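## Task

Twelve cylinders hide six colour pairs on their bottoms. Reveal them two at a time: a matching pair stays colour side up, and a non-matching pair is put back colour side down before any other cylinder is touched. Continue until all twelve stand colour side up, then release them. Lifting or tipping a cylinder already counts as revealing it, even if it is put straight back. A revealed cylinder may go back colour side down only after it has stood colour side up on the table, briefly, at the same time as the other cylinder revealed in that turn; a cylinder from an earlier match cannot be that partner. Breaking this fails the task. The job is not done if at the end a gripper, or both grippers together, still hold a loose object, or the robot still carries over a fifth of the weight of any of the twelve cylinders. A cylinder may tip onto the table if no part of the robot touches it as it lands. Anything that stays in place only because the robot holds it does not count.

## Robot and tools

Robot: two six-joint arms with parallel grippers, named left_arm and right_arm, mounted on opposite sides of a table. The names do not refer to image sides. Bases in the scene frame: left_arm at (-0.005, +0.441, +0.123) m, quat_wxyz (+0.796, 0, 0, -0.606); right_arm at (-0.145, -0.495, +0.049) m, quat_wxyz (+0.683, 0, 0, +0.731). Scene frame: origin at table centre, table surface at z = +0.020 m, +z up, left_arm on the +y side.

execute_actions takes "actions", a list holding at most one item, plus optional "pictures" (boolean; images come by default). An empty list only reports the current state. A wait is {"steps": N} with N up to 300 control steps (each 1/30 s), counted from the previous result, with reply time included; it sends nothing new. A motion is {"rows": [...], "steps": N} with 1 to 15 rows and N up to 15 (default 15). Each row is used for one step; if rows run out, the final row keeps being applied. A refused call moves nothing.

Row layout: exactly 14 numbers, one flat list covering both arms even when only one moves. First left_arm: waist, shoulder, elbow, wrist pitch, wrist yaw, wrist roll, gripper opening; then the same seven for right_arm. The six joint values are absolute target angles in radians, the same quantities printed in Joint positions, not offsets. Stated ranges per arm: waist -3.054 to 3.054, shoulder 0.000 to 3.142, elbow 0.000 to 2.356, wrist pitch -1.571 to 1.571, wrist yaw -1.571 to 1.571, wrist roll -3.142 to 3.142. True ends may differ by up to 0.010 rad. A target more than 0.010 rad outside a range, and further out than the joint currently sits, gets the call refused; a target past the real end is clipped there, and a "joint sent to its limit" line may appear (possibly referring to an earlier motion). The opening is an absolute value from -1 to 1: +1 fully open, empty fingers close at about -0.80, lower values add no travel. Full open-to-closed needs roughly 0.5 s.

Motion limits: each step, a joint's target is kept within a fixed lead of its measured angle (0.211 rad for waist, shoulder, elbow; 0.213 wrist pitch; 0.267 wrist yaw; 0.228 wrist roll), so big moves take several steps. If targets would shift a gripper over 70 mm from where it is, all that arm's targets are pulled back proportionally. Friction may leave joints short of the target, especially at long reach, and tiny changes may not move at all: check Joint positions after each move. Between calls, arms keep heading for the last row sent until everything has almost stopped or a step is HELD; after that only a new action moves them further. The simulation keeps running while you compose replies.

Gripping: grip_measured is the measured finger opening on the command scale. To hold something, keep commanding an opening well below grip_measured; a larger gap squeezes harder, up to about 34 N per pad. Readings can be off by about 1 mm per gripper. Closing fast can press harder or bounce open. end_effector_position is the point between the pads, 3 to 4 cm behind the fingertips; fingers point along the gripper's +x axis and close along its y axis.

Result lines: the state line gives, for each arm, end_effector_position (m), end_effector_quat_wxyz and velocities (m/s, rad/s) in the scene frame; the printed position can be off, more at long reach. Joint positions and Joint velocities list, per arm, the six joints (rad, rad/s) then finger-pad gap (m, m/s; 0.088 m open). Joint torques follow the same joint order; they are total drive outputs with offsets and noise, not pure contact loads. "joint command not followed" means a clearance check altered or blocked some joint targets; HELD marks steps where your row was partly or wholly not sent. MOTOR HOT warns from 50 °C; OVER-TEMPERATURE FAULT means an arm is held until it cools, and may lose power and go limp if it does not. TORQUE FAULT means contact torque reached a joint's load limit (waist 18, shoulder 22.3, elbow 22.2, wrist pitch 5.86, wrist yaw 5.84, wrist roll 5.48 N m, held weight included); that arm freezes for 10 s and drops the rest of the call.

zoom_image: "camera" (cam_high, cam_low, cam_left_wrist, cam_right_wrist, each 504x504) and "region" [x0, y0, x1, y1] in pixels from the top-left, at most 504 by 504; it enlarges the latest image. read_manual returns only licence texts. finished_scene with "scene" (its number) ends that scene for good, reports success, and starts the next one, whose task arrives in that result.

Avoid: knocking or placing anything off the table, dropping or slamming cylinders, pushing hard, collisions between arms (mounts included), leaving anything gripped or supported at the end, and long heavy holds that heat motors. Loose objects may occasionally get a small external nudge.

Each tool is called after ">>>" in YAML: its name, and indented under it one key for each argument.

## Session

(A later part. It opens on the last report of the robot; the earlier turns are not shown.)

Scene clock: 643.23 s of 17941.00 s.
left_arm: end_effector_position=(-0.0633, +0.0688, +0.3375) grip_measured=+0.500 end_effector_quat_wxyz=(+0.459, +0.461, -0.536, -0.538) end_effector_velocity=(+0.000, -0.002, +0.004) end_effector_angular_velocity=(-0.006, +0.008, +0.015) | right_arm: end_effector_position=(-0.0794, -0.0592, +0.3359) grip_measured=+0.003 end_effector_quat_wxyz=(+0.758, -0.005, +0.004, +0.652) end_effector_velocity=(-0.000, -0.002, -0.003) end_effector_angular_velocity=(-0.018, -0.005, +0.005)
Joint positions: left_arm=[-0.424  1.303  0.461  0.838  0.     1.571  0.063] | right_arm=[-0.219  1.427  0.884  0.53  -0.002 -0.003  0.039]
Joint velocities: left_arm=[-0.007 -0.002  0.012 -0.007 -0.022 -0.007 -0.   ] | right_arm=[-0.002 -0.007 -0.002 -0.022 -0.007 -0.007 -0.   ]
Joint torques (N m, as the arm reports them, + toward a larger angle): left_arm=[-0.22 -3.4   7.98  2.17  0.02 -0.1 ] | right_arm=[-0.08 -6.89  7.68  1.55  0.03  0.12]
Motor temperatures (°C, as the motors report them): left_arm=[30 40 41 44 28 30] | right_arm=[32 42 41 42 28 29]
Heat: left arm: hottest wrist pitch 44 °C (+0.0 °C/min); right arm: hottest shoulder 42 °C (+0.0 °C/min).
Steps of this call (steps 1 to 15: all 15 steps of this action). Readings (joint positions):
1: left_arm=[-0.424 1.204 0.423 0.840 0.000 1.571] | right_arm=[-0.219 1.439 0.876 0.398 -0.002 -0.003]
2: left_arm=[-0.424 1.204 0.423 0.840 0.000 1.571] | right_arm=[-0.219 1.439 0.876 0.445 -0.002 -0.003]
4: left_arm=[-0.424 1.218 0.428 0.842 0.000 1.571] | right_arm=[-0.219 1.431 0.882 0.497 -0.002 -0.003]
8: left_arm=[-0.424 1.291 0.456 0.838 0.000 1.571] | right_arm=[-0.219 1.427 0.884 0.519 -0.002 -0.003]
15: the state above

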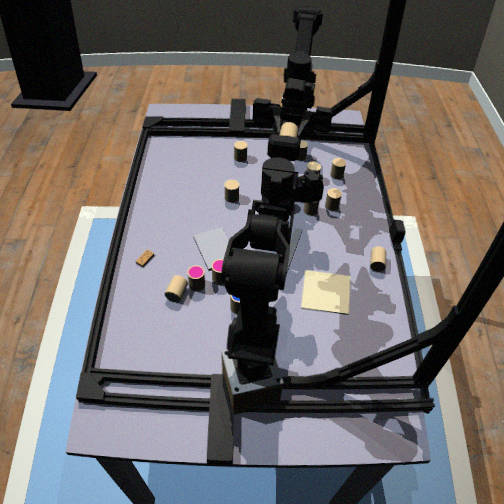

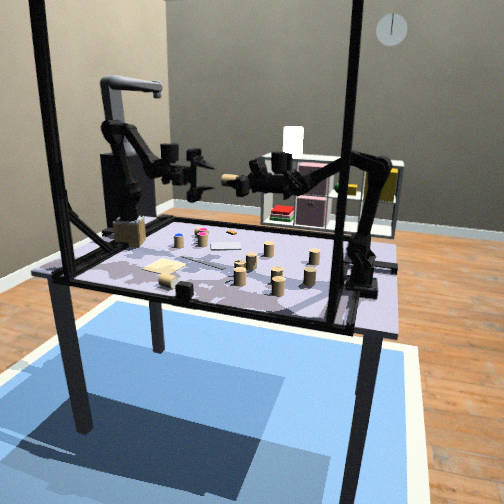

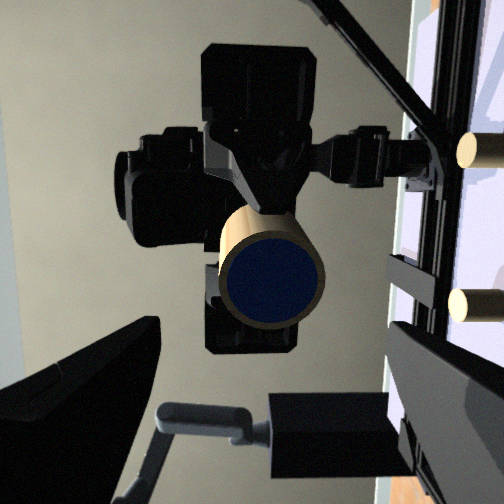

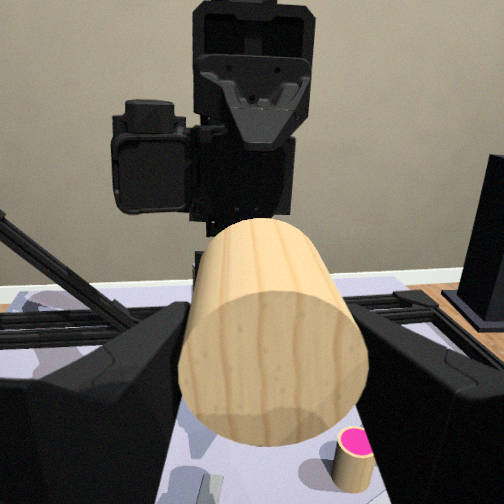

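>>> execute_actions:
  actions:
    - {"rows":[[-0.426,1.4,0.545,0.86,0,1.571,0.5,-0.22,1.424,0.885,0.533,0,0,-0.3],[-0.426,1.4,0.545,0.86,0,1.571,0.5,-0.22,1.424,0.885,0.533,0,0,-0.3],[-0.426,1.4,0.545,0.86,0,1.571,0.5,-0.22,1.424,0.885,0.533,0,0,-0.3],[-0.426,1.49,0.62,0.876,0,1.571,0.5,-0.22,1.424,0.885,0.533,0,0,-0.3],[-0.426,1.49,0.62,0.876,0,1.571,0.5,-0.22,1.424,0.885,0.533,0,0,-0.3],[-0.426,1.49,0.62,0.876,0,1.571,0.5,-0.22,1.424,0.885,0.533,0,0,-0.3],[-0.426,1.585,0.698,0.892,0,1.571,0.5,-0.22,1.424,0.885,0.533,0,0,-0.3],[-0.426,1.585,0.698,0.892,0,1.571,0.5,-0.22,1.424,0.885,0.533,0,0,-0.3],[-0.426,1.585,0.698,0.892,0,1.571,0.5,-0.22,1.424,0.885,0.533,0,0,-0.3],[-0.426,1.585,0.698,0.892,0,1.571,0.5,-0.22,1.424,0.885,0.533,0,0,-0.3],[-0.426,1.585,0.698,0.892,0,1.571,0.5,-0.22,1.424,0.885,0.533,0,0,-0.3],[-0.426,1.585,0.698,0.892,0,1.571,0.1,-0.22,1.424,0.885,0.533,0,0,-0.3]]}
  pictures: false

>>> execute_actions:
  actions:
    - {"rows":[[-0.426,1.585,0.698,0.892,0,1.571,0,-0.22,1.424,0.885,0.533,0,0,-0.3],[-0.426,1.585,0.698,0.892,0,1.571,-0.3,-0.22,1.424,0.885,0.533,0,0,-0.3],[-0.426,1.585,0.698,0.892,0,1.571,-0.3,-0.22,1.424,0.885,0.533,0,0,-0.3],[-0.426,1.585,0.698,0.892,0,1.571,-0.3,-0.22,1.424,0.885,0.533,0,0,-0.3],[-0.426,1.585,0.698,0.892,0,1.571,-0.3,-0.22,1.424,0.885,0.533,0,0,-0.3],[-0.426,1.585,0.698,0.892,0,1.571,-0.3,-0.22,1.424,0.885,0.533,0,0,0.45],[-0.426,1.585,0.698,0.892,0,1.571,-0.3,-0.22,1.424,0.885,0.533,0,0,0.45],[-0.426,1.585,0.698,0.892,0,1.571,-0.3,-0.22,1.424,0.885,0.533,0,0,0.45],[-0.426,1.585,0.698,0.892,0,1.571,-0.3,-0.22,1.424,0.885,0.533,0,0,0.45],[-0.426,1.585,0.698,0.892,0,1.571,-0.3,-0.22,1.424,0.885,0.533,0,0,0.45],[-0.426,1.47,0.6,0.872,0,1.571,-0.3,-0.22,1.424,0.885,0.533,0,0,0.45],[-0.426,1.47,0.6,0.872,0,1.571,-0.3,-0.22,1.424,0.885,0.533,0,0,0.45],[-0.426,1.47,0.6,0.872,0,1.571,-0.3,-0.22,1.424,0.885,0.533,0,0,0.45],[-0.426,1.31,0.47,0.84,0,1.571,-0.3,-0.22,1.424,0.885,0.533,0,0,0.45]]}
  pictures: false

>>> execute_actions:
  actions:
    - {"rows":[[-0.426,1.25,0.44,0.84,0,1.571,-0.3,-0.22,1.424,0.885,0.533,0,0,0.45],[-0.426,1.22,0.43,0.84,0,1.571,-0.3,-0.22,1.424,0.885,0.533,0,0,0.45],[-0.426,1.22,0.43,0.84,0,1.571,-0.3,-0.23,1.4,1.1,-1.28,0,0,0.4],[0.1,1.28,0.66,-0.83,0,1.571,-0.3,-0.23,1.4,1.1,-1.28,0,0,0.4]]}
  pictures: false

>>> execute_actions:
  actions:
    - {"rows":[[0.1,1.28,0.66,-0.83,0,1.571,-0.3,-0.23,1.4,1.1,-1.28,0,0,0.4],[0.1,1.28,0.66,-0.83,0,1.571,-0.3,-0.23,1.4,1.1,-1.28,0,0,0.4],[0.1,1.28,0.66,-0.83,0,1.571,-0.3,-0.23,1.4,1.1,-1.28,0,0,0.4],[0.1,1.28,0.66,-0.83,0,1.571,-0.3,-0.23,1.4,1.1,-1.28,0,0,0.4],[0.1,1.28,0.66,-0.83,0,1.571,-0.3,-0.23,1.4,1.1,-1.28,0,0,0.4],[0.1,1.28,0.66,-0.83,0,1.571,-0.3,-0.23,1.4,1.1,-1.28,0,0,0.4],[0.1,1.28,0.66,-0.83,0,1.571,-0.3,-0.23,1.4,1.1,-1.28,0,0,0.4],[0.1,1.28,0.66,-0.83,0,1.571,-0.3,-0.23,1.7,1.45,-1.28,0,0,0.4],[0.1,1.28,0.66,-0.83,0,1.571,-0.3,-0.23,1.7,1.45,-1.28,0,0,0.4],[0.1,1.28,0.66,-0.83,0,1.571,-0.3,-0.23,1.7,1.45,-1.28,0,0,0.4],[0.1,1.28,0.66,-0.83,0,1.571,-0.3,-0.23,1.7,1.45,-1.28,0,0,0.4],[0.1,1.28,0.66,-0.83,0,1.571,-0.3,-0.23,1.7,1.45,-1.28,0,0,0.4],[0.1,1.491,0.75,-0.83,0,1.571,-0.3,-0.23,2.065,1.78,-1.28,0,0,0.4]]}
  pictures: false

>>> execute_actions:
  actions:
    - {"rows":[[0.1,1.491,0.75,-0.83,0,1.571,-0.3,-0.23,2.065,1.78,-1.28,0,0,0.4],[0.1,1.491,0.75,-0.83,0,1.571,-0.3,-0.23,2.065,1.78,-1.28,0,0,0.4],[0.1,1.491,0.75,-0.83,0,1.571,-0.3,-0.23,2.065,1.78,-1.28,0,0,0.4],[0.1,1.491,0.75,-0.83,0,1.571,-0.3,-0.23,2.065,1.78,-1.28,0,0,0.4],[0.1,1.555,0.7,-0.72,0,1.571,-0.3,-0.23,2.065,1.78,-1.28,0,0,0.4],[0.1,1.555,0.7,-0.72,0,1.571,-0.3,-0.23,2.065,1.78,-1.28,0,0,0.4],[0.1,1.555,0.7,-0.72,0,1.571,-0.3,-0.23,2.065,1.78,-1.28,0,0,0.4],[0.1,1.62,0.652,-0.605,0,1.571,-0.3,-0.23,2.065,1.78,-1.28,0,0,0.4],[0.1,1.62,0.652,-0.605,0,1.571,-0.3,-0.23,2.065,1.78,-1.28,0,0,0.4],[0.1,1.62,0.652,-0.605,0,1.571,-0.3,-0.23,2.065,1.78,-1.28,0,0,0.4],[0.1,1.665,0.622,-0.53,0,1.571,-0.3,-0.23,2.065,1.78,-1.28,0,0,0.4],[0.1,1.665,0.622,-0.53,0,1.571,-0.3,-0.23,2.065,1.78,-1.28,0,0,0.4],[0.1,1.665,0.622,-0.53,0,1.571,-0.3,-0.23,2.065,1.78,-1.28,0,0,0.4],[0.1,1.691,0.602,-0.488,0,1.571,-0.3,-0.23,2.065,1.78,-1.28,0,0,0.4]]}
  pictures: false

>>> execute_actions:
  actions:
    - {"rows":[[0.1,1.691,0.602,-0.488,0,1.571,-0.3,-0.23,2.065,1.78,-1.28,0,0,0.4],[0.1,1.691,0.602,-0.488,0,1.571,-0.3,-0.23,2.065,1.78,-1.28,0,0,0.4],[0.1,1.691,0.602,-0.488,0,1.571,-0.3,-0.23,2.065,1.78,-1.28,0,0,0.4],[0.1,1.691,0.602,-0.488,0,1.571,-0.3,-0.23,2.065,1.78,-1.28,0,0,0.4],[0.1,1.691,0.602,-0.488,0,1.571,0.5,-0.23,2.065,1.78,-1.28,0,0,0.4]],"steps":8}

Scene clock: 667.60 s of 17941.00 s.
left_arm: end_effector_position=(-0.0733, +0.0056, +0.3371) grip_measured=+0.185 end_effector_quat_wxyz=(+0.459, +0.461, -0.537, -0.538) end_effector_velocity=(-0.001, -0.009, +0.014) end_effector_angular_velocity=(-0.033, +0.027, +0.005) | right_arm: end_effector_position=(-0.0793, -0.0592, +0.3359) grip_measured=+0.003 end_effector_quat_wxyz=(+0.758, -0.005, +0.004, +0.652) end_effector_velocity=(-0.002, -0.000, -0.002) end_effector_angular_velocity=(-0.011, -0.021, +0.010)
Joint positions: left_arm=[-0.424  1.576  0.685  0.888  0.     1.571  0.048] | right_arm=[-0.219  1.427  0.884  0.531 -0.002 -0.002  0.039]
Joint velocities: left_arm=[-0.002  0.017  0.046  0.007 -0.007 -0.022 -0.062] | right_arm=[ 0.002 -0.002 -0.002 -0.007 -0.007 -0.022 -0.   ]
Joint torques (N m, as the arm reports them, + toward a larger angle): left_arm=[-0.14 -5.01  7.86  2.23  0.04 -0.1 ] | right_arm=[-0.14 -6.98  7.76  1.61  0.03  0.08]
Motor temperatures (°C, as the motors report them): left_arm=[30 40 43 45 28 30] | right_arm=[32 42 42 45 28 29]
Heat: left arm: hottest wrist pitch 45 °C (+0.0 °C/min); right arm: hottest wrist pitch 45 °C (+1.0 °C/min).
Steps of this call (steps 1 to 15: the robot went on to your last target; steps 16 to 716: nothing new was sent; steps 717 to 731: all 15 steps of this action). Readings (joint positions):
717: left_arm=[-0.424 1.318 0.473 0.841 0.000 1.571] | right_arm=[-0.219 1.427 0.884 0.531 -0.002 -0.002]
718: left_arm=[-0.424 1.340 0.491 0.848 0.000 1.571] | right_arm=[-0.219 1.427 0.884 0.531 -0.002 -0.002]
720: left_arm=[-0.424 1.387 0.531 0.856 0.000 1.571] | right_arm=[-0.219 1.427 0.884 0.531 -0.002 -0.002]
724: left_arm=[-0.424 1.506 0.632 0.880 0.000 1.571] | right_arm=[-0.219 1.427 0.884 0.531 -0.002 -0.002]
731: the state above

Scene clock: 668.10 s of 17941.00 s.
left_arm: end_effector_position=(-0.0681, +0.0389, +0.3373) grip_measured=+0.030 end_effector_quat_wxyz=(+0.457, +0.463, -0.534, -0.540) end_effector_velocity=(+0.059, +0.366, -0.005) end_effector_angular_velocity=(+0.001, +0.022, +0.020) | right_arm: end_effector_position=(-0.0794, -0.0592, +0.3360) grip_measured=+0.432 end_effector_quat_wxyz=(+0.758, -0.005, +0.004, +0.652) end_effector_velocity=(+0.004, -0.001, -0.002) end_effector_angular_velocity=(-0.011, -0.021, -0.014)
Joint positions: left_arm=[-0.424  1.435  0.566  0.857  0.     1.571  0.04 ] | right_arm=[-0.219  1.427  0.884  0.531 -0.002 -0.002  0.06 ]
Joint velocities: left_arm=[-0.002 -1.556 -1.311 -0.242 -0.022 -0.022 -0.   ] | right_arm=[-0.007 -0.002 -0.002 -0.007  0.007 -0.022  0.009]
Joint torques (N m, as the arm reports them, + toward a larger angle): left_arm=[-0.17 -5.72  7.15  2.26  0.04 -0.1 ] | right_arm=[-0.1  -6.91  7.7   1.54  0.02  0.08]
Motor temperatures (°C, as the motors report them): left_arm=[30 40 43 45 28 30] | right_arm=[32 42 42 45 28 29]
Heat: left arm: hottest wrist pitch 45 °C (+0.0 °C/min); right arm: hottest wrist pitch 45 °C (+1.0 °C/min).
Steps of this call (steps 1 to 15: all 15 steps of this action). Readings (joint positions):
1: left_arm=[-0.424 1.577 0.686 0.889 0.000 1.571] | right_arm=[-0.219 1.427 0.884 0.531 -0.002 -0.002]
2: left_arm=[-0.424 1.577 0.688 0.889 0.000 1.571] | right_arm=[-0.219 1.427 0.884 0.531 -0.002 -0.002]
4: left_arm=[-0.424 1.577 0.688 0.890 0.000 1.571] | right_arm=[-0.219 1.427 0.884 0.531 -0.002 -0.002]
8: left_arm=[-0.424 1.578 0.688 0.890 0.000 1.571] | right_arm=[-0.219 1.427 0.884 0.531 -0.002 -0.002]
15: the state above

Scene clock: 668.60 s of 17941.00 s.
left_arm: end_effector_position=(+0.1251, +0.0913, +0.2870) grip_measured=+0.032 end_effector_quat_wxyz=(+0.474, +0.659, -0.260, -0.524) end_effector_velocity=(+0.022, +0.207, -0.375) end_effector_angular_velocity=(+1.798, +0.679, +0.248) | right_arm: end_effector_position=(-0.0804, -0.0891, +0.2831) grip_measured=+0.400 end_effector_quat_wxyz=(+0.731, -0.179, +0.209, +0.625) end_effector_velocity=(-0.036, -0.211, -0.341) end_effector_angular_velocity=(-1.825, +0.291, +0.013)
Joint positions: left_arm=[ 0.086  1.279  0.65   0.169 -0.004  1.571  0.041] | right_arm=[-0.227  1.396  1.1   -0.26  -0.002 -0.002  0.059]
Joint velocities: left_arm=[ 0.252 -0.002  0.002 -1.927  0.007 -0.007 -0.   ] | right_arm=[ 0.002 -0.002  0.002 -1.853 -0.007 -0.007 -0.   ]
Joint torques (N m, as the arm reports them, + toward a larger angle): left_arm=[-0.94 -4.23  8.65  1.97  0.18 -0.1 ] | right_arm=[-0.27 -6.21  7.69  1.22  0.03  0.08]
Motor temperatures (°C, as the motors report them): left_arm=[30 40 43 45 28 30] | right_arm=[32 42 42 45 28 29]
Heat: left arm: hottest wrist pitch 45 °C (+0.0 °C/min); right arm: hottest wrist pitch 45 °C (+1.0 °C/min).
Steps of this call (steps 1 to 15: all 15 steps of this action). Readings (joint positions):
1: left_arm=[-0.424 1.381 0.525 0.851 0.000 1.571] | right_arm=[-0.219 1.427 0.884 0.531 -0.002 -0.002]
2: left_arm=[-0.424 1.332 0.492 0.847 0.000 1.571] | right_arm=[-0.219 1.427 0.884 0.531 -0.002 -0.002]
4: left_arm=[-0.406 1.275 0.485 0.804 0.016 1.571] | right_arm=[-0.221 1.426 0.958 0.401 -0.002 -0.002]
8: left_arm=[-0.198 1.280 0.617 0.591 0.008 1.571] | right_arm=[-0.227 1.404 1.081 0.175 -0.002 -0.002]
15: the state above

Scene clock: 669.10 s of 17941.00 s.
left_arm: end_effector_position=(+0.0787, +0.2229, +0.1601) grip_measured=+0.029 end_effector_quat_wxyz=(+0.177, +0.704, +0.080, -0.683) end_effector_velocity=(-0.031, +0.092, -0.197) end_effector_angular_velocity=(+1.583, +0.586, +0.013) | right_arm: end_effector_position=(-0.0893, -0.1441, +0.1896) grip_measured=+0.400 end_effector_quat_wxyz=(+0.571, -0.428, +0.503, +0.488) end_effector_velocity=(+0.039, +0.244, -0.080) end_effector_angular_velocity=(-0.812, +0.135, +0.020)
Joint positions: left_arm=[ 0.097  1.404  0.708 -0.734 -0.003  1.571  0.04 ] | right_arm=[-0.227  1.782  1.524 -1.184 -0.002 -0.002  0.059]
Joint velocities: left_arm=[ 0.002  1.419  0.501 -0.769 -0.022 -0.007 -0.   ] | right_arm=[-0.002  1.643  1.78  -0.96  -0.007 -0.022 -0.   ]
Joint torques (N m, as the arm reports them, + toward a larger angle): left_arm=[ 0.18 -5.67  6.45 -0.1   0.19 -0.06] | right_arm=[-0.29 -5.72  7.32  0.24  0.04  0.07]
Motor temperatures (°C, as the motors report them): left_arm=[30 40 43 45 28 30] | right_arm=[32 41 42 45 28 29]
Heat: left arm: hottest wrist pitch 45 °C (+0.0 °C/min); right arm: hottest wrist pitch 45 °C (+1.0 °C/min).
Steps of this call (steps 1 to 15: all 15 steps of this action). Readings (joint positions):
1: left_arm=[0.092 1.279 0.650 0.106 -0.003 1.571] | right_arm=[-0.227 1.396 1.100 -0.322 -0.002 -0.002]
2: left_arm=[0.094 1.279 0.650 0.044 -0.003 1.571] | right_arm=[-0.227 1.397 1.100 -0.383 -0.002 -0.002]
4: left_arm=[0.095 1.279 0.650 -0.082 -0.003 1.571] | right_arm=[-0.227 1.397 1.100 -0.507 -0.002 -0.002]
8: left_arm=[0.096 1.279 0.650 -0.331 -0.003 1.571] | right_arm=[-0.227 1.423 1.128 -0.778 -0.002 -0.002]
15: the state above

Scene clock: 669.60 s of 17941.00 s.
left_arm: end_effector_position=(+0.0736, +0.2362, +0.0901) grip_measured=+0.029 end_effector_quat_wxyz=(+0.128, +0.696, +0.130, -0.694) end_effector_velocity=(-0.007, +0.019, -0.106) end_effector_angular_velocity=(+0.023, +0.001, -0.024) | right_arm: end_effector_position=(-0.0827, -0.1031, +0.1564) grip_measured=+0.400 end_effector_quat_wxyz=(+0.540, -0.457, +0.536, +0.462) end_effector_velocity=(+0.001, -0.005, +0.001) end_effector_angular_velocity=(-0.018, -0.005, +0.005)
Joint positions: left_arm=[ 0.098  1.664  0.622 -0.532 -0.003  1.571  0.04 ] | right_arm=[-0.227  2.057  1.772 -1.277 -0.002 -0.002  0.059]
Joint velocities: left_arm=[-0.002  0.325 -0.232  0.535 -0.007  0.022 -0.   ] | right_arm=[-0.002 -0.002  0.002 -0.022  0.007 -0.007 -0.   ]
Joint torques (N m, as the arm reports them, + toward a larger angle): left_arm=[ 0.22 -4.27  4.38  0.59  0.19 -0.04] | right_arm=[-0.21 -9.37  7.25 -0.06  0.02  0.07]
Motor temperatures (°C, as the motors report them): left_arm=[30 40 43 45 28 30] | right_arm=[32 42 42 44 28 29]
Heat: left arm: hottest wrist pitch 45 °C (+0.0 °C/min); right arm: hottest wrist pitch 44 °C (+0.0 °C/min).
Steps of this call (steps 1 to 15: all 15 steps of this action). Readings (joint positions):
1: left_arm=[0.098 1.441 0.721 -0.763 -0.003 1.571] | right_arm=[-0.227 1.838 1.584 -1.212 -0.002 -0.002]
2: left_arm=[0.098 1.462 0.725 -0.788 -0.003 1.571] | right_arm=[-0.227 1.894 1.641 -1.232 -0.002 -0.002]
4: left_arm=[0.098 1.478 0.729 -0.812 -0.003 1.571] | right_arm=[-0.227 1.982 1.720 -1.246 -0.002 -0.002]
8: left_arm=[0.098 1.540 0.711 -0.722 -0.003 1.571] | right_arm=[-0.227 2.052 1.752 -1.274 -0.002 -0.002]
15: the state above

Scene clock: 669.87 s of 17941.00 s.
left_arm: end_effector_position=(+0.0738, +0.2361, +0.0835) grip_measured=+0.142 end_effector_quat_wxyz=(+0.130, +0.696, +0.129, -0.694) end_effector_velocity=(+0.002, -0.004, +0.000) end_effector_angular_velocity=(-0.018, -0.015, +0.005) | right_arm: end_effector_position=(-0.0827, -0.1033, +0.1564) grip_measured=+0.400 end_effector_quat_wxyz=(+0.539, -0.457, +0.536, +0.461) end_effector_velocity=(-0.000, -0.002, +0.002) end_effector_angular_velocity=(-0.001, +0.008, +0.005)
Joint positions: left_arm=[ 0.098  1.684  0.607 -0.491 -0.003  1.571  0.046] | right_arm=[-0.227  2.057  1.772 -1.278 -0.002 -0.002  0.059]
Joint velocities: left_arm=[-0.002 -0.002 -0.002  0.022 -0.007 -0.007  0.149] | right_arm=[-0.002 -0.007 -0.002 -0.007 -0.007 -0.007  0.   ]
Joint torques (N m, as the arm reports them, + toward a larger angle): left_arm=[ 0.24 -3.91  3.9   0.57  0.18 -0.05] | right_arm=[-0.27 -9.35  7.22  0.    0.03  0.07]
Motor temperatures (°C, as the motors report them): left_arm=[30 40 43 45 28 30] | right_arm=[32 42 42 44 28 29]
Heat: left arm: hottest wrist pitch 45 °C (+0.0 °C/min); right arm: hottest wrist pitch 44 °C (+0.0 °C/min).
Steps of this call (steps 1 to 8: all 8 steps of this action). Readings (joint positions):
1: left_arm=[0.098 1.673 0.616 -0.519 -0.003 1.571] | right_arm=[-0.227 2.057 1.772 -1.278 -0.002 -0.002]
2: left_arm=[0.098 1.679 0.612 -0.510 -0.003 1.571] | right_arm=[-0.227 2.057 1.772 -1.278 -0.002 -0.002]
4: left_arm=[0.098 1.684 0.607 -0.500 -0.003 1.571] | right_arm=[-0.227 2.057 1.772 -1.278 -0.002 -0.002]
8: the state above

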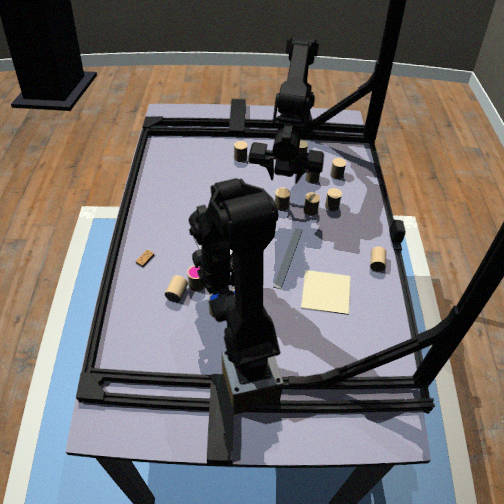

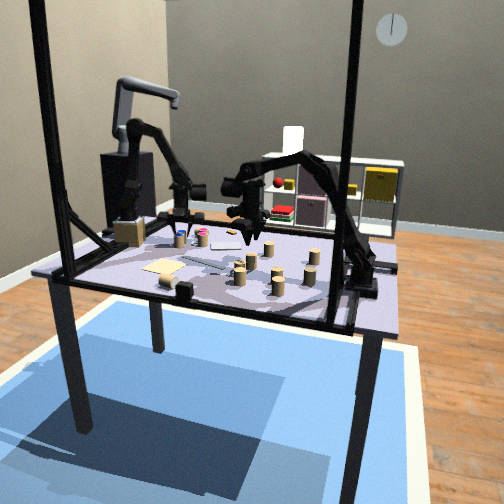

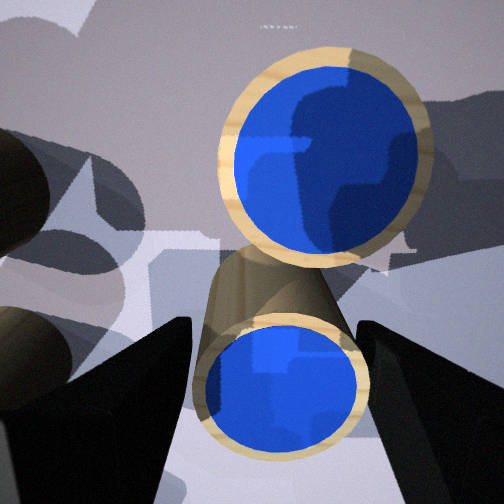

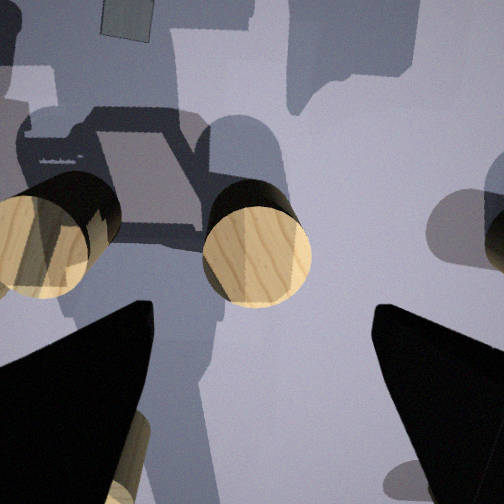

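>>> execute_actions:
  actions:
    - {"rows":[[0.1,1.62,0.652,-0.605,0,1.571,0.5,-0.232,2.078,1.71,-1.2,0,0,0.4],[0.1,1.62,0.652,-0.605,0,1.571,0.5,-0.232,2.078,1.71,-1.2,0,0,0.4],[0.1,1.555,0.7,-0.72,0,1.571,0.5,-0.232,2.078,1.71,-1.2,0,0,0.4],[0.1,1.555,0.7,-0.72,0,1.571,0.5,-0.232,2.094,1.635,-1.11,0,0,0.4],[0.1,1.45,0.72,-0.72,0,1.571,0.5,-0.232,2.094,1.635,-1.11,0,0,0.4],[0.1,1.45,0.72,-0.72,0,1.571,0.5,-0.232,2.094,1.635,-1.11,0,0,0.4],[0.1,1.35,0.7,-0.6,0,1.571,0.5,-0.232,2.107,1.583,-1.047,0,0,0.4],[-0.426,1.2,0.55,0.84,0,1.571,0.5,-0.232,2.107,1.583,-1.047,0,0,0.4],[-0.426,1.2,0.55,0.84,0,1.571,0.5,-0.232,2.107,1.583,-1.047,0,0,0.4],[-0.426,1.2,0.55,0.84,0,1.571,0.5,-0.232,2.116,1.548,-1.006,0,0,0.4]]}
  pictures: false

>>> execute_actions:
  actions:
    - {"rows":[[-0.426,1.2,0.55,0.84,0,1.571,0.5,-0.232,2.116,1.548,-1.006,0,0,0.25],[-0.426,1.2,0.55,0.84,0,1.571,0.5,-0.232,2.116,1.548,-1.006,0,0,0.1],[-0.426,1.2,0.55,0.84,0,1.571,0.5,-0.232,2.116,1.548,-1.006,0,0,0.1],[-0.426,1.2,0.55,0.84,0,1.571,0.5,-0.232,2.116,1.548,-1.006,0,0,0.1],[-0.426,1.2,0.55,0.84,0,1.571,0.5,-0.232,2.116,1.548,-1.006,0,0,0.1],[-0.426,1.2,0.55,0.84,0,1.571,0.5,-0.232,2.116,1.548,-1.006,0,0,0],[-0.426,1.2,0.55,0.84,0,1.571,0.5,-0.232,2.116,1.548,-1.006,0,0,-0.3],[-0.426,1.2,0.55,0.84,0,1.571,0.5,-0.232,2.116,1.548,-1.006,0,0,-0.3],[-0.426,1.2,0.42,0.84,0,1.571,0.5,-0.232,2.116,1.548,-1.006,0,0,-0.3],[-0.426,1.2,0.42,0.84,0,1.571,0.5,-0.232,2.116,1.548,-1.006,0,0,-0.3],[-0.426,1.2,0.42,0.84,0,1.571,0.5,-0.232,2.094,1.635,-1.11,0,0,-0.3],[-0.426,1.2,0.42,0.84,0,1.571,0.5,-0.232,2.094,1.635,-1.11,0,0,-0.3],[-0.426,1.2,0.42,0.84,0,1.571,0.5,-0.232,2.07,1.71,-1.2,0,0,-0.3],[-0.426,1.2,0.42,0.84,0,1.571,0.5,-0.232,2.07,1.71,-1.2,0,0,-0.3],[-0.426,1.2,0.42,0.84,0,1.571,0.5,-0.232,2.02,1.74,-1.26,0,0,-0.3]]}
  pictures: false

>>> execute_actions:
  actions:
    - {"rows":[[-0.426,1.2,0.42,0.84,0,1.571,0.5,-0.22,1.95,1.7,-1.26,0,0,-0.3],[-0.426,1.2,0.42,0.84,0,1.571,0.5,-0.22,1.85,1.62,-1.24,0,0,-0.3],[-0.426,1.2,0.42,0.84,0,1.571,0.5,-0.22,1.75,1.55,-1.24,0,0,-0.3],[-0.426,1.2,0.42,0.84,0,1.571,0.5,-0.22,1.7,1.5,-1.2,0,0,-0.3],[-0.426,1.2,0.42,0.84,0,1.571,0.5,-0.22,1.6,1.4,-1.1,0,0,-0.3],[-0.426,1.2,0.42,0.84,0,1.571,0.5,-0.22,1.35,1.1,0.53,0,0,-0.3]]}
  pictures: false

>>> execute_actions:
  actions:
    - {"rows":[[-0.426,1.2,0.42,0.84,0,1.571,0.5,-0.22,1.35,1.1,0.53,0,0,-0.3],[-0.426,1.2,0.42,0.84,0,1.571,0.5,-0.22,1.35,1.1,0.53,0,0,-0.3],[-0.426,1.2,0.42,0.84,0,1.571,0.5,-0.22,1.35,1.1,0.53,0,0,-0.3],[-0.426,1.2,0.42,0.84,0,1.571,0.5,-0.22,1.35,1.1,0.53,0,0,-0.3],[-0.426,1.2,0.42,0.84,0,1.571,0.5,-0.22,1.35,1.1,0.53,0,0,-0.3],[-0.426,1.2,0.42,0.84,0,1.571,0.5,-0.22,1.35,1.1,0.53,0,0,-0.3],[-0.426,1.2,0.42,0.84,0,1.571,0.5,-0.22,1.35,1.1,0.53,0,0,-0.3],[-0.426,1.2,0.42,0.84,0,1.571,0.5,-0.22,1.424,0.885,0.533,0,0,-0.3]]}
  pictures: false

>>> execute_actions:
  actions:
    - {"rows":[[-0.426,1.2,0.42,0.84,0,1.571,0.5,-0.22,1.424,0.885,0.533,0,0,-0.3],[-0.426,1.2,0.42,0.84,0,1.571,0.5,-0.22,1.424,0.885,0.533,0,0,-0.3],[-0.426,1.2,0.42,0.84,0,1.571,0.5,-0.22,1.424,0.885,0.533,0,0,-0.3],[-0.426,1.31,0.47,0.84,0,1.571,0.5,-0.22,1.424,0.885,0.533,0,0,-0.3]],"steps":15}

Scene clock: 686.23 s of 17941.00 s.
left_arm: end_effector_position=(-0.0275, +0.1333, +0.2129) grip_measured=+0.500 end_effector_quat_wxyz=(+0.233, +0.649, -0.281, -0.667) end_effector_velocity=(-0.430, -0.237, +0.269) end_effector_angular_velocity=(-1.842, +0.229, -1.340) | right_arm: end_effector_position=(-0.0822, -0.1047, +0.0839) grip_measured=+0.400 end_effector_quat_wxyz=(+0.538, -0.458, +0.538, +0.460) end_effector_velocity=(+0.002, +0.001, -0.019) end_effector_angular_velocity=(+0.023, +0.004, -0.015)
Joint positions: left_arm=[-0.342  1.22   0.566 -0.173 -0.001  1.571  0.064] | right_arm=[-0.229  2.107  1.556 -1.017 -0.002 -0.002  0.059]
Joint velocities: left_arm=[-1.282 -0.134 -0.105  1.824  0.11  -0.022  0.   ] | right_arm=[-0.007  0.007 -0.066  0.095 -0.007  0.007  0.   ]
Joint torques (N m, as the arm reports them, + toward a larger angle): left_arm=[ 1.44 -4.4   6.03  1.76  0.01 -0.1 ] | right_arm=[-0.25 -9.5   5.86  0.3   0.01  0.06]
Motor temperatures (°C, as the motors report them): left_arm=[30 40 41 42 28 30] | right_arm=[32 43 42 42 28 29]
Heat: left arm: hottest wrist pitch 42 °C (-2.0 °C/min); right arm: hottest shoulder 43 °C (-1.0 °C/min).
Steps of this call (steps 1 to 15: the robot went on to your last target; steps 16 to 90: nothing new was sent; then 12.87 s passed at rest; steps 91 to 105: all 15 steps of this action). Readings (joint positions):
91: left_arm=[0.098 1.678 0.613 -0.510 -0.003 1.571] | right_arm=[-0.228 2.057 1.764 -1.265 -0.002 -0.002]
92: left_arm=[0.098 1.667 0.621 -0.547 -0.003 1.571] | right_arm=[-0.228 2.057 1.754 -1.242 -0.002 -0.002]
94: left_arm=[0.098 1.621 0.650 -0.639 -0.003 1.571] | right_arm=[-0.229 2.060 1.724 -1.198 -0.002 -0.002]
98: left_arm=[0.078 1.441 0.668 -0.609 -0.013 1.571] | right_arm=[-0.229 2.077 1.636 -1.098 -0.002 -0.002]
105: the state above

Scene clock: 686.73 s of 17941.00 s.
left_arm: end_effector_position=(-0.0606, +0.0848, +0.3361) grip_measured=+0.500 end_effector_quat_wxyz=(+0.450, +0.470, -0.528, -0.545) end_effector_velocity=(+0.002, -0.001, +0.237) end_effector_angular_velocity=(-1.148, +0.169, +0.019) | right_arm: end_effector_position=(-0.0824, -0.1069, +0.1122) grip_measured=+0.002 end_effector_quat_wxyz=(+0.529, -0.465, +0.547, +0.452) end_effector_velocity=(+0.003, +0.020, +0.339) end_effector_angular_velocity=(+0.172, -0.021, -0.010)
Joint positions: left_arm=[-0.423  1.204  0.427  0.74   0.     1.571  0.064] | right_arm=[-0.23   2.099  1.658 -1.161 -0.002 -0.002  0.039]
Joint velocities: left_arm=[-0.002  0.007 -0.071  1.238 -0.022  0.007 -0.   ] | right_arm=[-0.002 -0.339  0.852 -1.018 -0.007  0.007 -0.001]
Joint torques (N m, as the arm reports them, + toward a larger angle): left_arm=[-0.24 -3.89  7.01  2.44  0.03 -0.1 ] | right_arm=[ -0.22 -15.72   7.76  -0.56   0.02   0.08]
Motor temperatures (°C, as the motors report them): left_arm=[30 40 41 42 28 30] | right_arm=[32 43 42 42 28 29]
Heat: left arm: hottest wrist pitch 42 °C (-2.0 °C/min); right arm: hottest shoulder 43 °C (-1.0 °C/min).
Steps of this call (steps 1 to 15: all 15 steps of this action). Readings (joint positions):
1: left_arm=[-0.375 1.216 0.563 -0.110 0.002 1.571] | right_arm=[-0.229 2.108 1.555 -1.015 -0.002 -0.002]
2: left_arm=[-0.396 1.214 0.561 -0.049 0.001 1.571] | right_arm=[-0.229 2.108 1.555 -1.012 -0.002 -0.002]
4: left_arm=[-0.414 1.211 0.558 0.075 0.001 1.571] | right_arm=[-0.229 2.108 1.555 -1.009 -0.002 -0.002]
8: left_arm=[-0.421 1.209 0.557 0.324 0.000 1.571] | right_arm=[-0.229 2.108 1.555 -1.009 -0.002 -0.002]
15: the state above

Scene clock: 687.23 s of 17941.00 s.
left_arm: end_effector_position=(-0.0605, +0.0857, +0.3581) grip_measured=+0.500 end_effector_quat_wxyz=(+0.477, +0.443, -0.551, -0.522) end_effector_velocity=(+0.000, +0.000, -0.002) end_effector_angular_velocity=(+0.008, +0.007, +0.004) | right_arm: end_effector_position=(-0.0891, -0.1311, +0.2461) grip_measured=+0.002 end_effector_quat_wxyz=(+0.693, -0.265, +0.308, +0.595) end_effector_velocity=(+0.040, +0.256, +0.320) end_effector_angular_velocity=(+2.045, -0.307, -0.003)
Joint positions: left_arm=[-0.424  1.2    0.425  0.838 -0.     1.571  0.064] | right_arm=[-0.222  1.38   1.125 -0.582 -0.002 -0.002  0.039]
Joint velocities: left_arm=[-0.002 -0.002 -0.002 -0.007 -0.007 -0.007 -0.   ] | right_arm=[-0.002 -0.295 -0.168  1.941 -0.007  0.007 -0.   ]
Joint torques (N m, as the arm reports them, + toward a larger angle): left_arm=[-0.24 -3.51  6.52  2.15  0.02 -0.1 ] | right_arm=[ 0.12 -6.77  6.34  1.31  0.01  0.08]
Motor temperatures (°C, as the motors report them): left_arm=[30 40 41 42 28 30] | right_arm=[32 43 42 42 28 29]
Heat: left arm: hottest wrist pitch 42 °C (-2.0 °C/min); right arm: hottest shoulder 43 °C (-1.0 °C/min).
Steps of this call (steps 1 to 15: all 15 steps of this action). Readings (joint positions):
1: left_arm=[-0.423 1.203 0.426 0.777 -0.000 1.571] | right_arm=[-0.229 2.078 1.675 -1.187 -0.002 -0.002]
2: left_arm=[-0.424 1.202 0.426 0.801 -0.000 1.571] | right_arm=[-0.229 2.038 1.669 -1.200 -0.002 -0.002]
4: left_arm=[-0.424 1.200 0.425 0.819 -0.000 1.571] | right_arm=[-0.226 1.925 1.609 -1.216 -0.002 -0.002]
8: left_arm=[-0.424 1.200 0.425 0.835 -0.000 1.571] | right_arm=[-0.222 1.665 1.389 -1.002 -0.002 -0.002]
15: the state above

Scene clock: 687.73 s of 17941.00 s.
left_arm: end_effector_position=(-0.0605, +0.0857, +0.3582) grip_measured=+0.500 end_effector_quat_wxyz=(+0.477, +0.443, -0.551, -0.522) end_effector_velocity=(-0.002, +0.001, +0.001) end_effector_angular_velocity=(-0.004, +0.022, -0.011) | right_arm: end_effector_position=(-0.0786, -0.0631, +0.2883) grip_measured=+0.002 end_effector_quat_wxyz=(+0.754, -0.072, +0.083, +0.647) end_effector_velocity=(+0.013, +0.072, +0.203) end_effector_angular_velocity=(+1.338, -0.217, -0.008)
Joint positions: left_arm=[-0.424  1.2    0.425  0.838 -0.     1.571  0.064] | right_arm=[-0.222  1.436  0.88   0.336 -0.002 -0.002  0.039]
Joint velocities: left_arm=[-0.002 -0.002 -0.002  0.007  0.007 -0.022 -0.   ] | right_arm=[-0.002  0.149 -0.232  1.736  0.007 -0.007  0.   ]
Joint torques (N m, as the arm reports them, + toward a larger angle): left_arm=[-0.24 -3.49  6.52  2.16  0.04 -0.12] | right_arm=[ 0.2  -9.3   9.84  2.58  0.01  0.09]
Motor temperatures (°C, as the motors report them): left_arm=[30 40 41 42 28 30] | right_arm=[32 43 42 42 28 29]
Heat: left arm: hottest wrist pitch 42 °C (-2.0 °C/min); right arm: hottest shoulder 43 °C (-1.0 °C/min).
Steps of this call (steps 1 to 15: all 15 steps of this action). Readings (joint positions):
1: left_arm=[-0.424 1.200 0.425 0.838 -0.000 1.571] | right_arm=[-0.222 1.374 1.122 -0.519 -0.002 -0.002]
2: left_arm=[-0.424 1.200 0.425 0.838 -0.000 1.571] | right_arm=[-0.222 1.370 1.119 -0.457 -0.002 -0.002]
4: left_arm=[-0.424 1.200 0.425 0.838 -0.000 1.571] | right_arm=[-0.222 1.367 1.114 -0.333 -0.002 -0.002]
8: left_arm=[-0.424 1.200 0.425 0.838 -0.000 1.571] | right_arm=[-0.222 1.370 1.085 -0.071 -0.002 -0.002]
15: the state above

Scene clock: 688.23 s of 17941.00 s.
left_arm: end_effector_position=(-0.0633, +0.0687, +0.3374) grip_measured=+0.500 end_effector_quat_wxyz=(+0.459, +0.461, -0.536, -0.538) end_effector_velocity=(+0.002, -0.001, +0.002) end_effector_angular_velocity=(-0.001, +0.008, +0.020) | right_arm: end_effector_position=(-0.0780, -0.0594, +0.3363) grip_measured=+0.003 end_effector_quat_wxyz=(+0.759, -0.004, +0.004, +0.651) end_effector_velocity=(-0.002, -0.000, +0.002) end_effector_angular_velocity=(+0.006, -0.008, +0.020)
Joint positions: left_arm=[-0.424  1.304  0.461  0.838 -0.     1.571  0.063] | right_arm=[-0.222  1.426  0.884  0.53  -0.002 -0.002  0.039]
Joint velocities: left_arm=[-0.002 -0.002  0.007 -0.007 -0.022 -0.007 -0.   ] | right_arm=[-0.002 -0.002 -0.002  0.007 -0.022 -0.007 -0.   ]
Joint torques (N m, as the arm reports them, + toward a larger angle): left_arm=[-0.24 -3.45  7.99  2.17  0.03 -0.12] | right_arm=[ 0.11 -6.72  7.63  1.59  0.01  0.09]
Motor temperatures (°C, as the motors report them): left_arm=[30 40 41 42 28 30] | right_arm=[32 43 42 42 28 29]
Heat: left arm: hottest wrist pitch 42 °C (-1.0 °C/min); right arm: hottest shoulder 43 °C (-1.0 °C/min).
Steps of this call (steps 1 to 15: all 15 steps of this action). Readings (joint positions):
1: left_arm=[-0.424 1.200 0.425 0.838 -0.000 1.571] | right_arm=[-0.222 1.439 0.876 0.392 -0.002 -0.002]
2: left_arm=[-0.424 1.200 0.425 0.838 -0.000 1.571] | right_arm=[-0.222 1.439 0.876 0.441 -0.002 -0.002]
4: left_arm=[-0.424 1.215 0.430 0.842 -0.000 1.571] | right_arm=[-0.222 1.430 0.882 0.495 -0.002 -0.002]
8: left_arm=[-0.424 1.291 0.456 0.838 -0.000 1.571] | right_arm=[-0.222 1.427 0.884 0.519 -0.002 -0.002]
15: the state above

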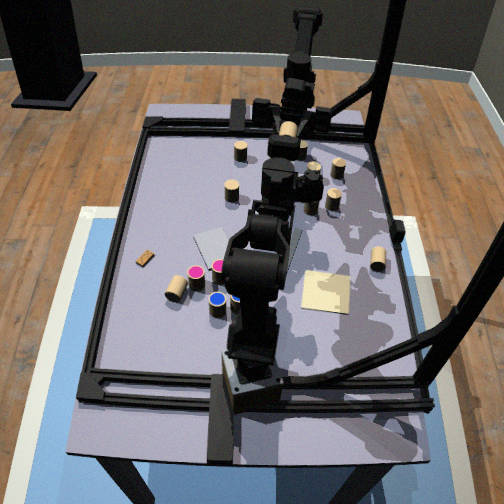

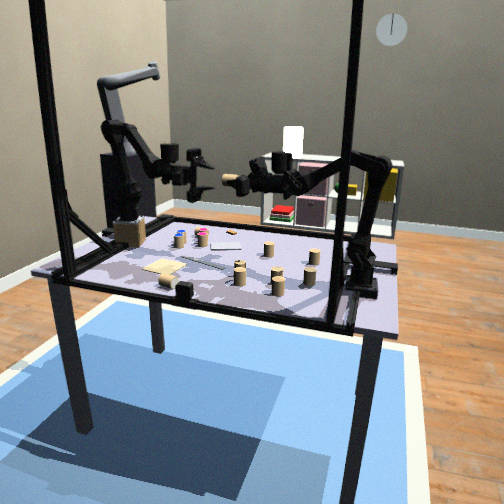

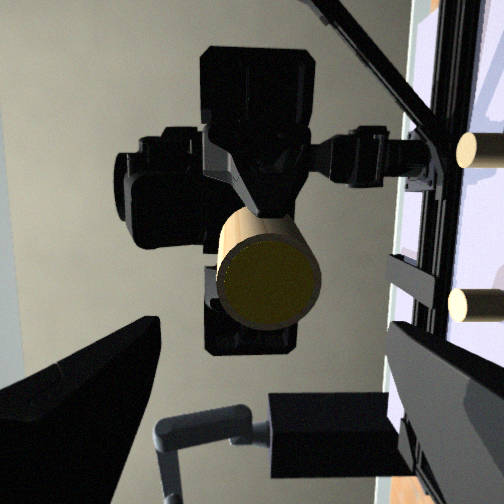

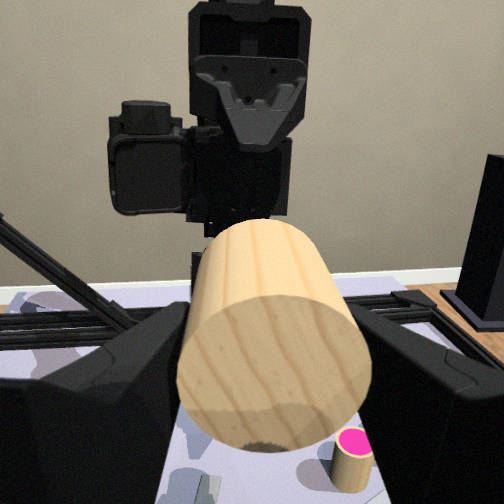

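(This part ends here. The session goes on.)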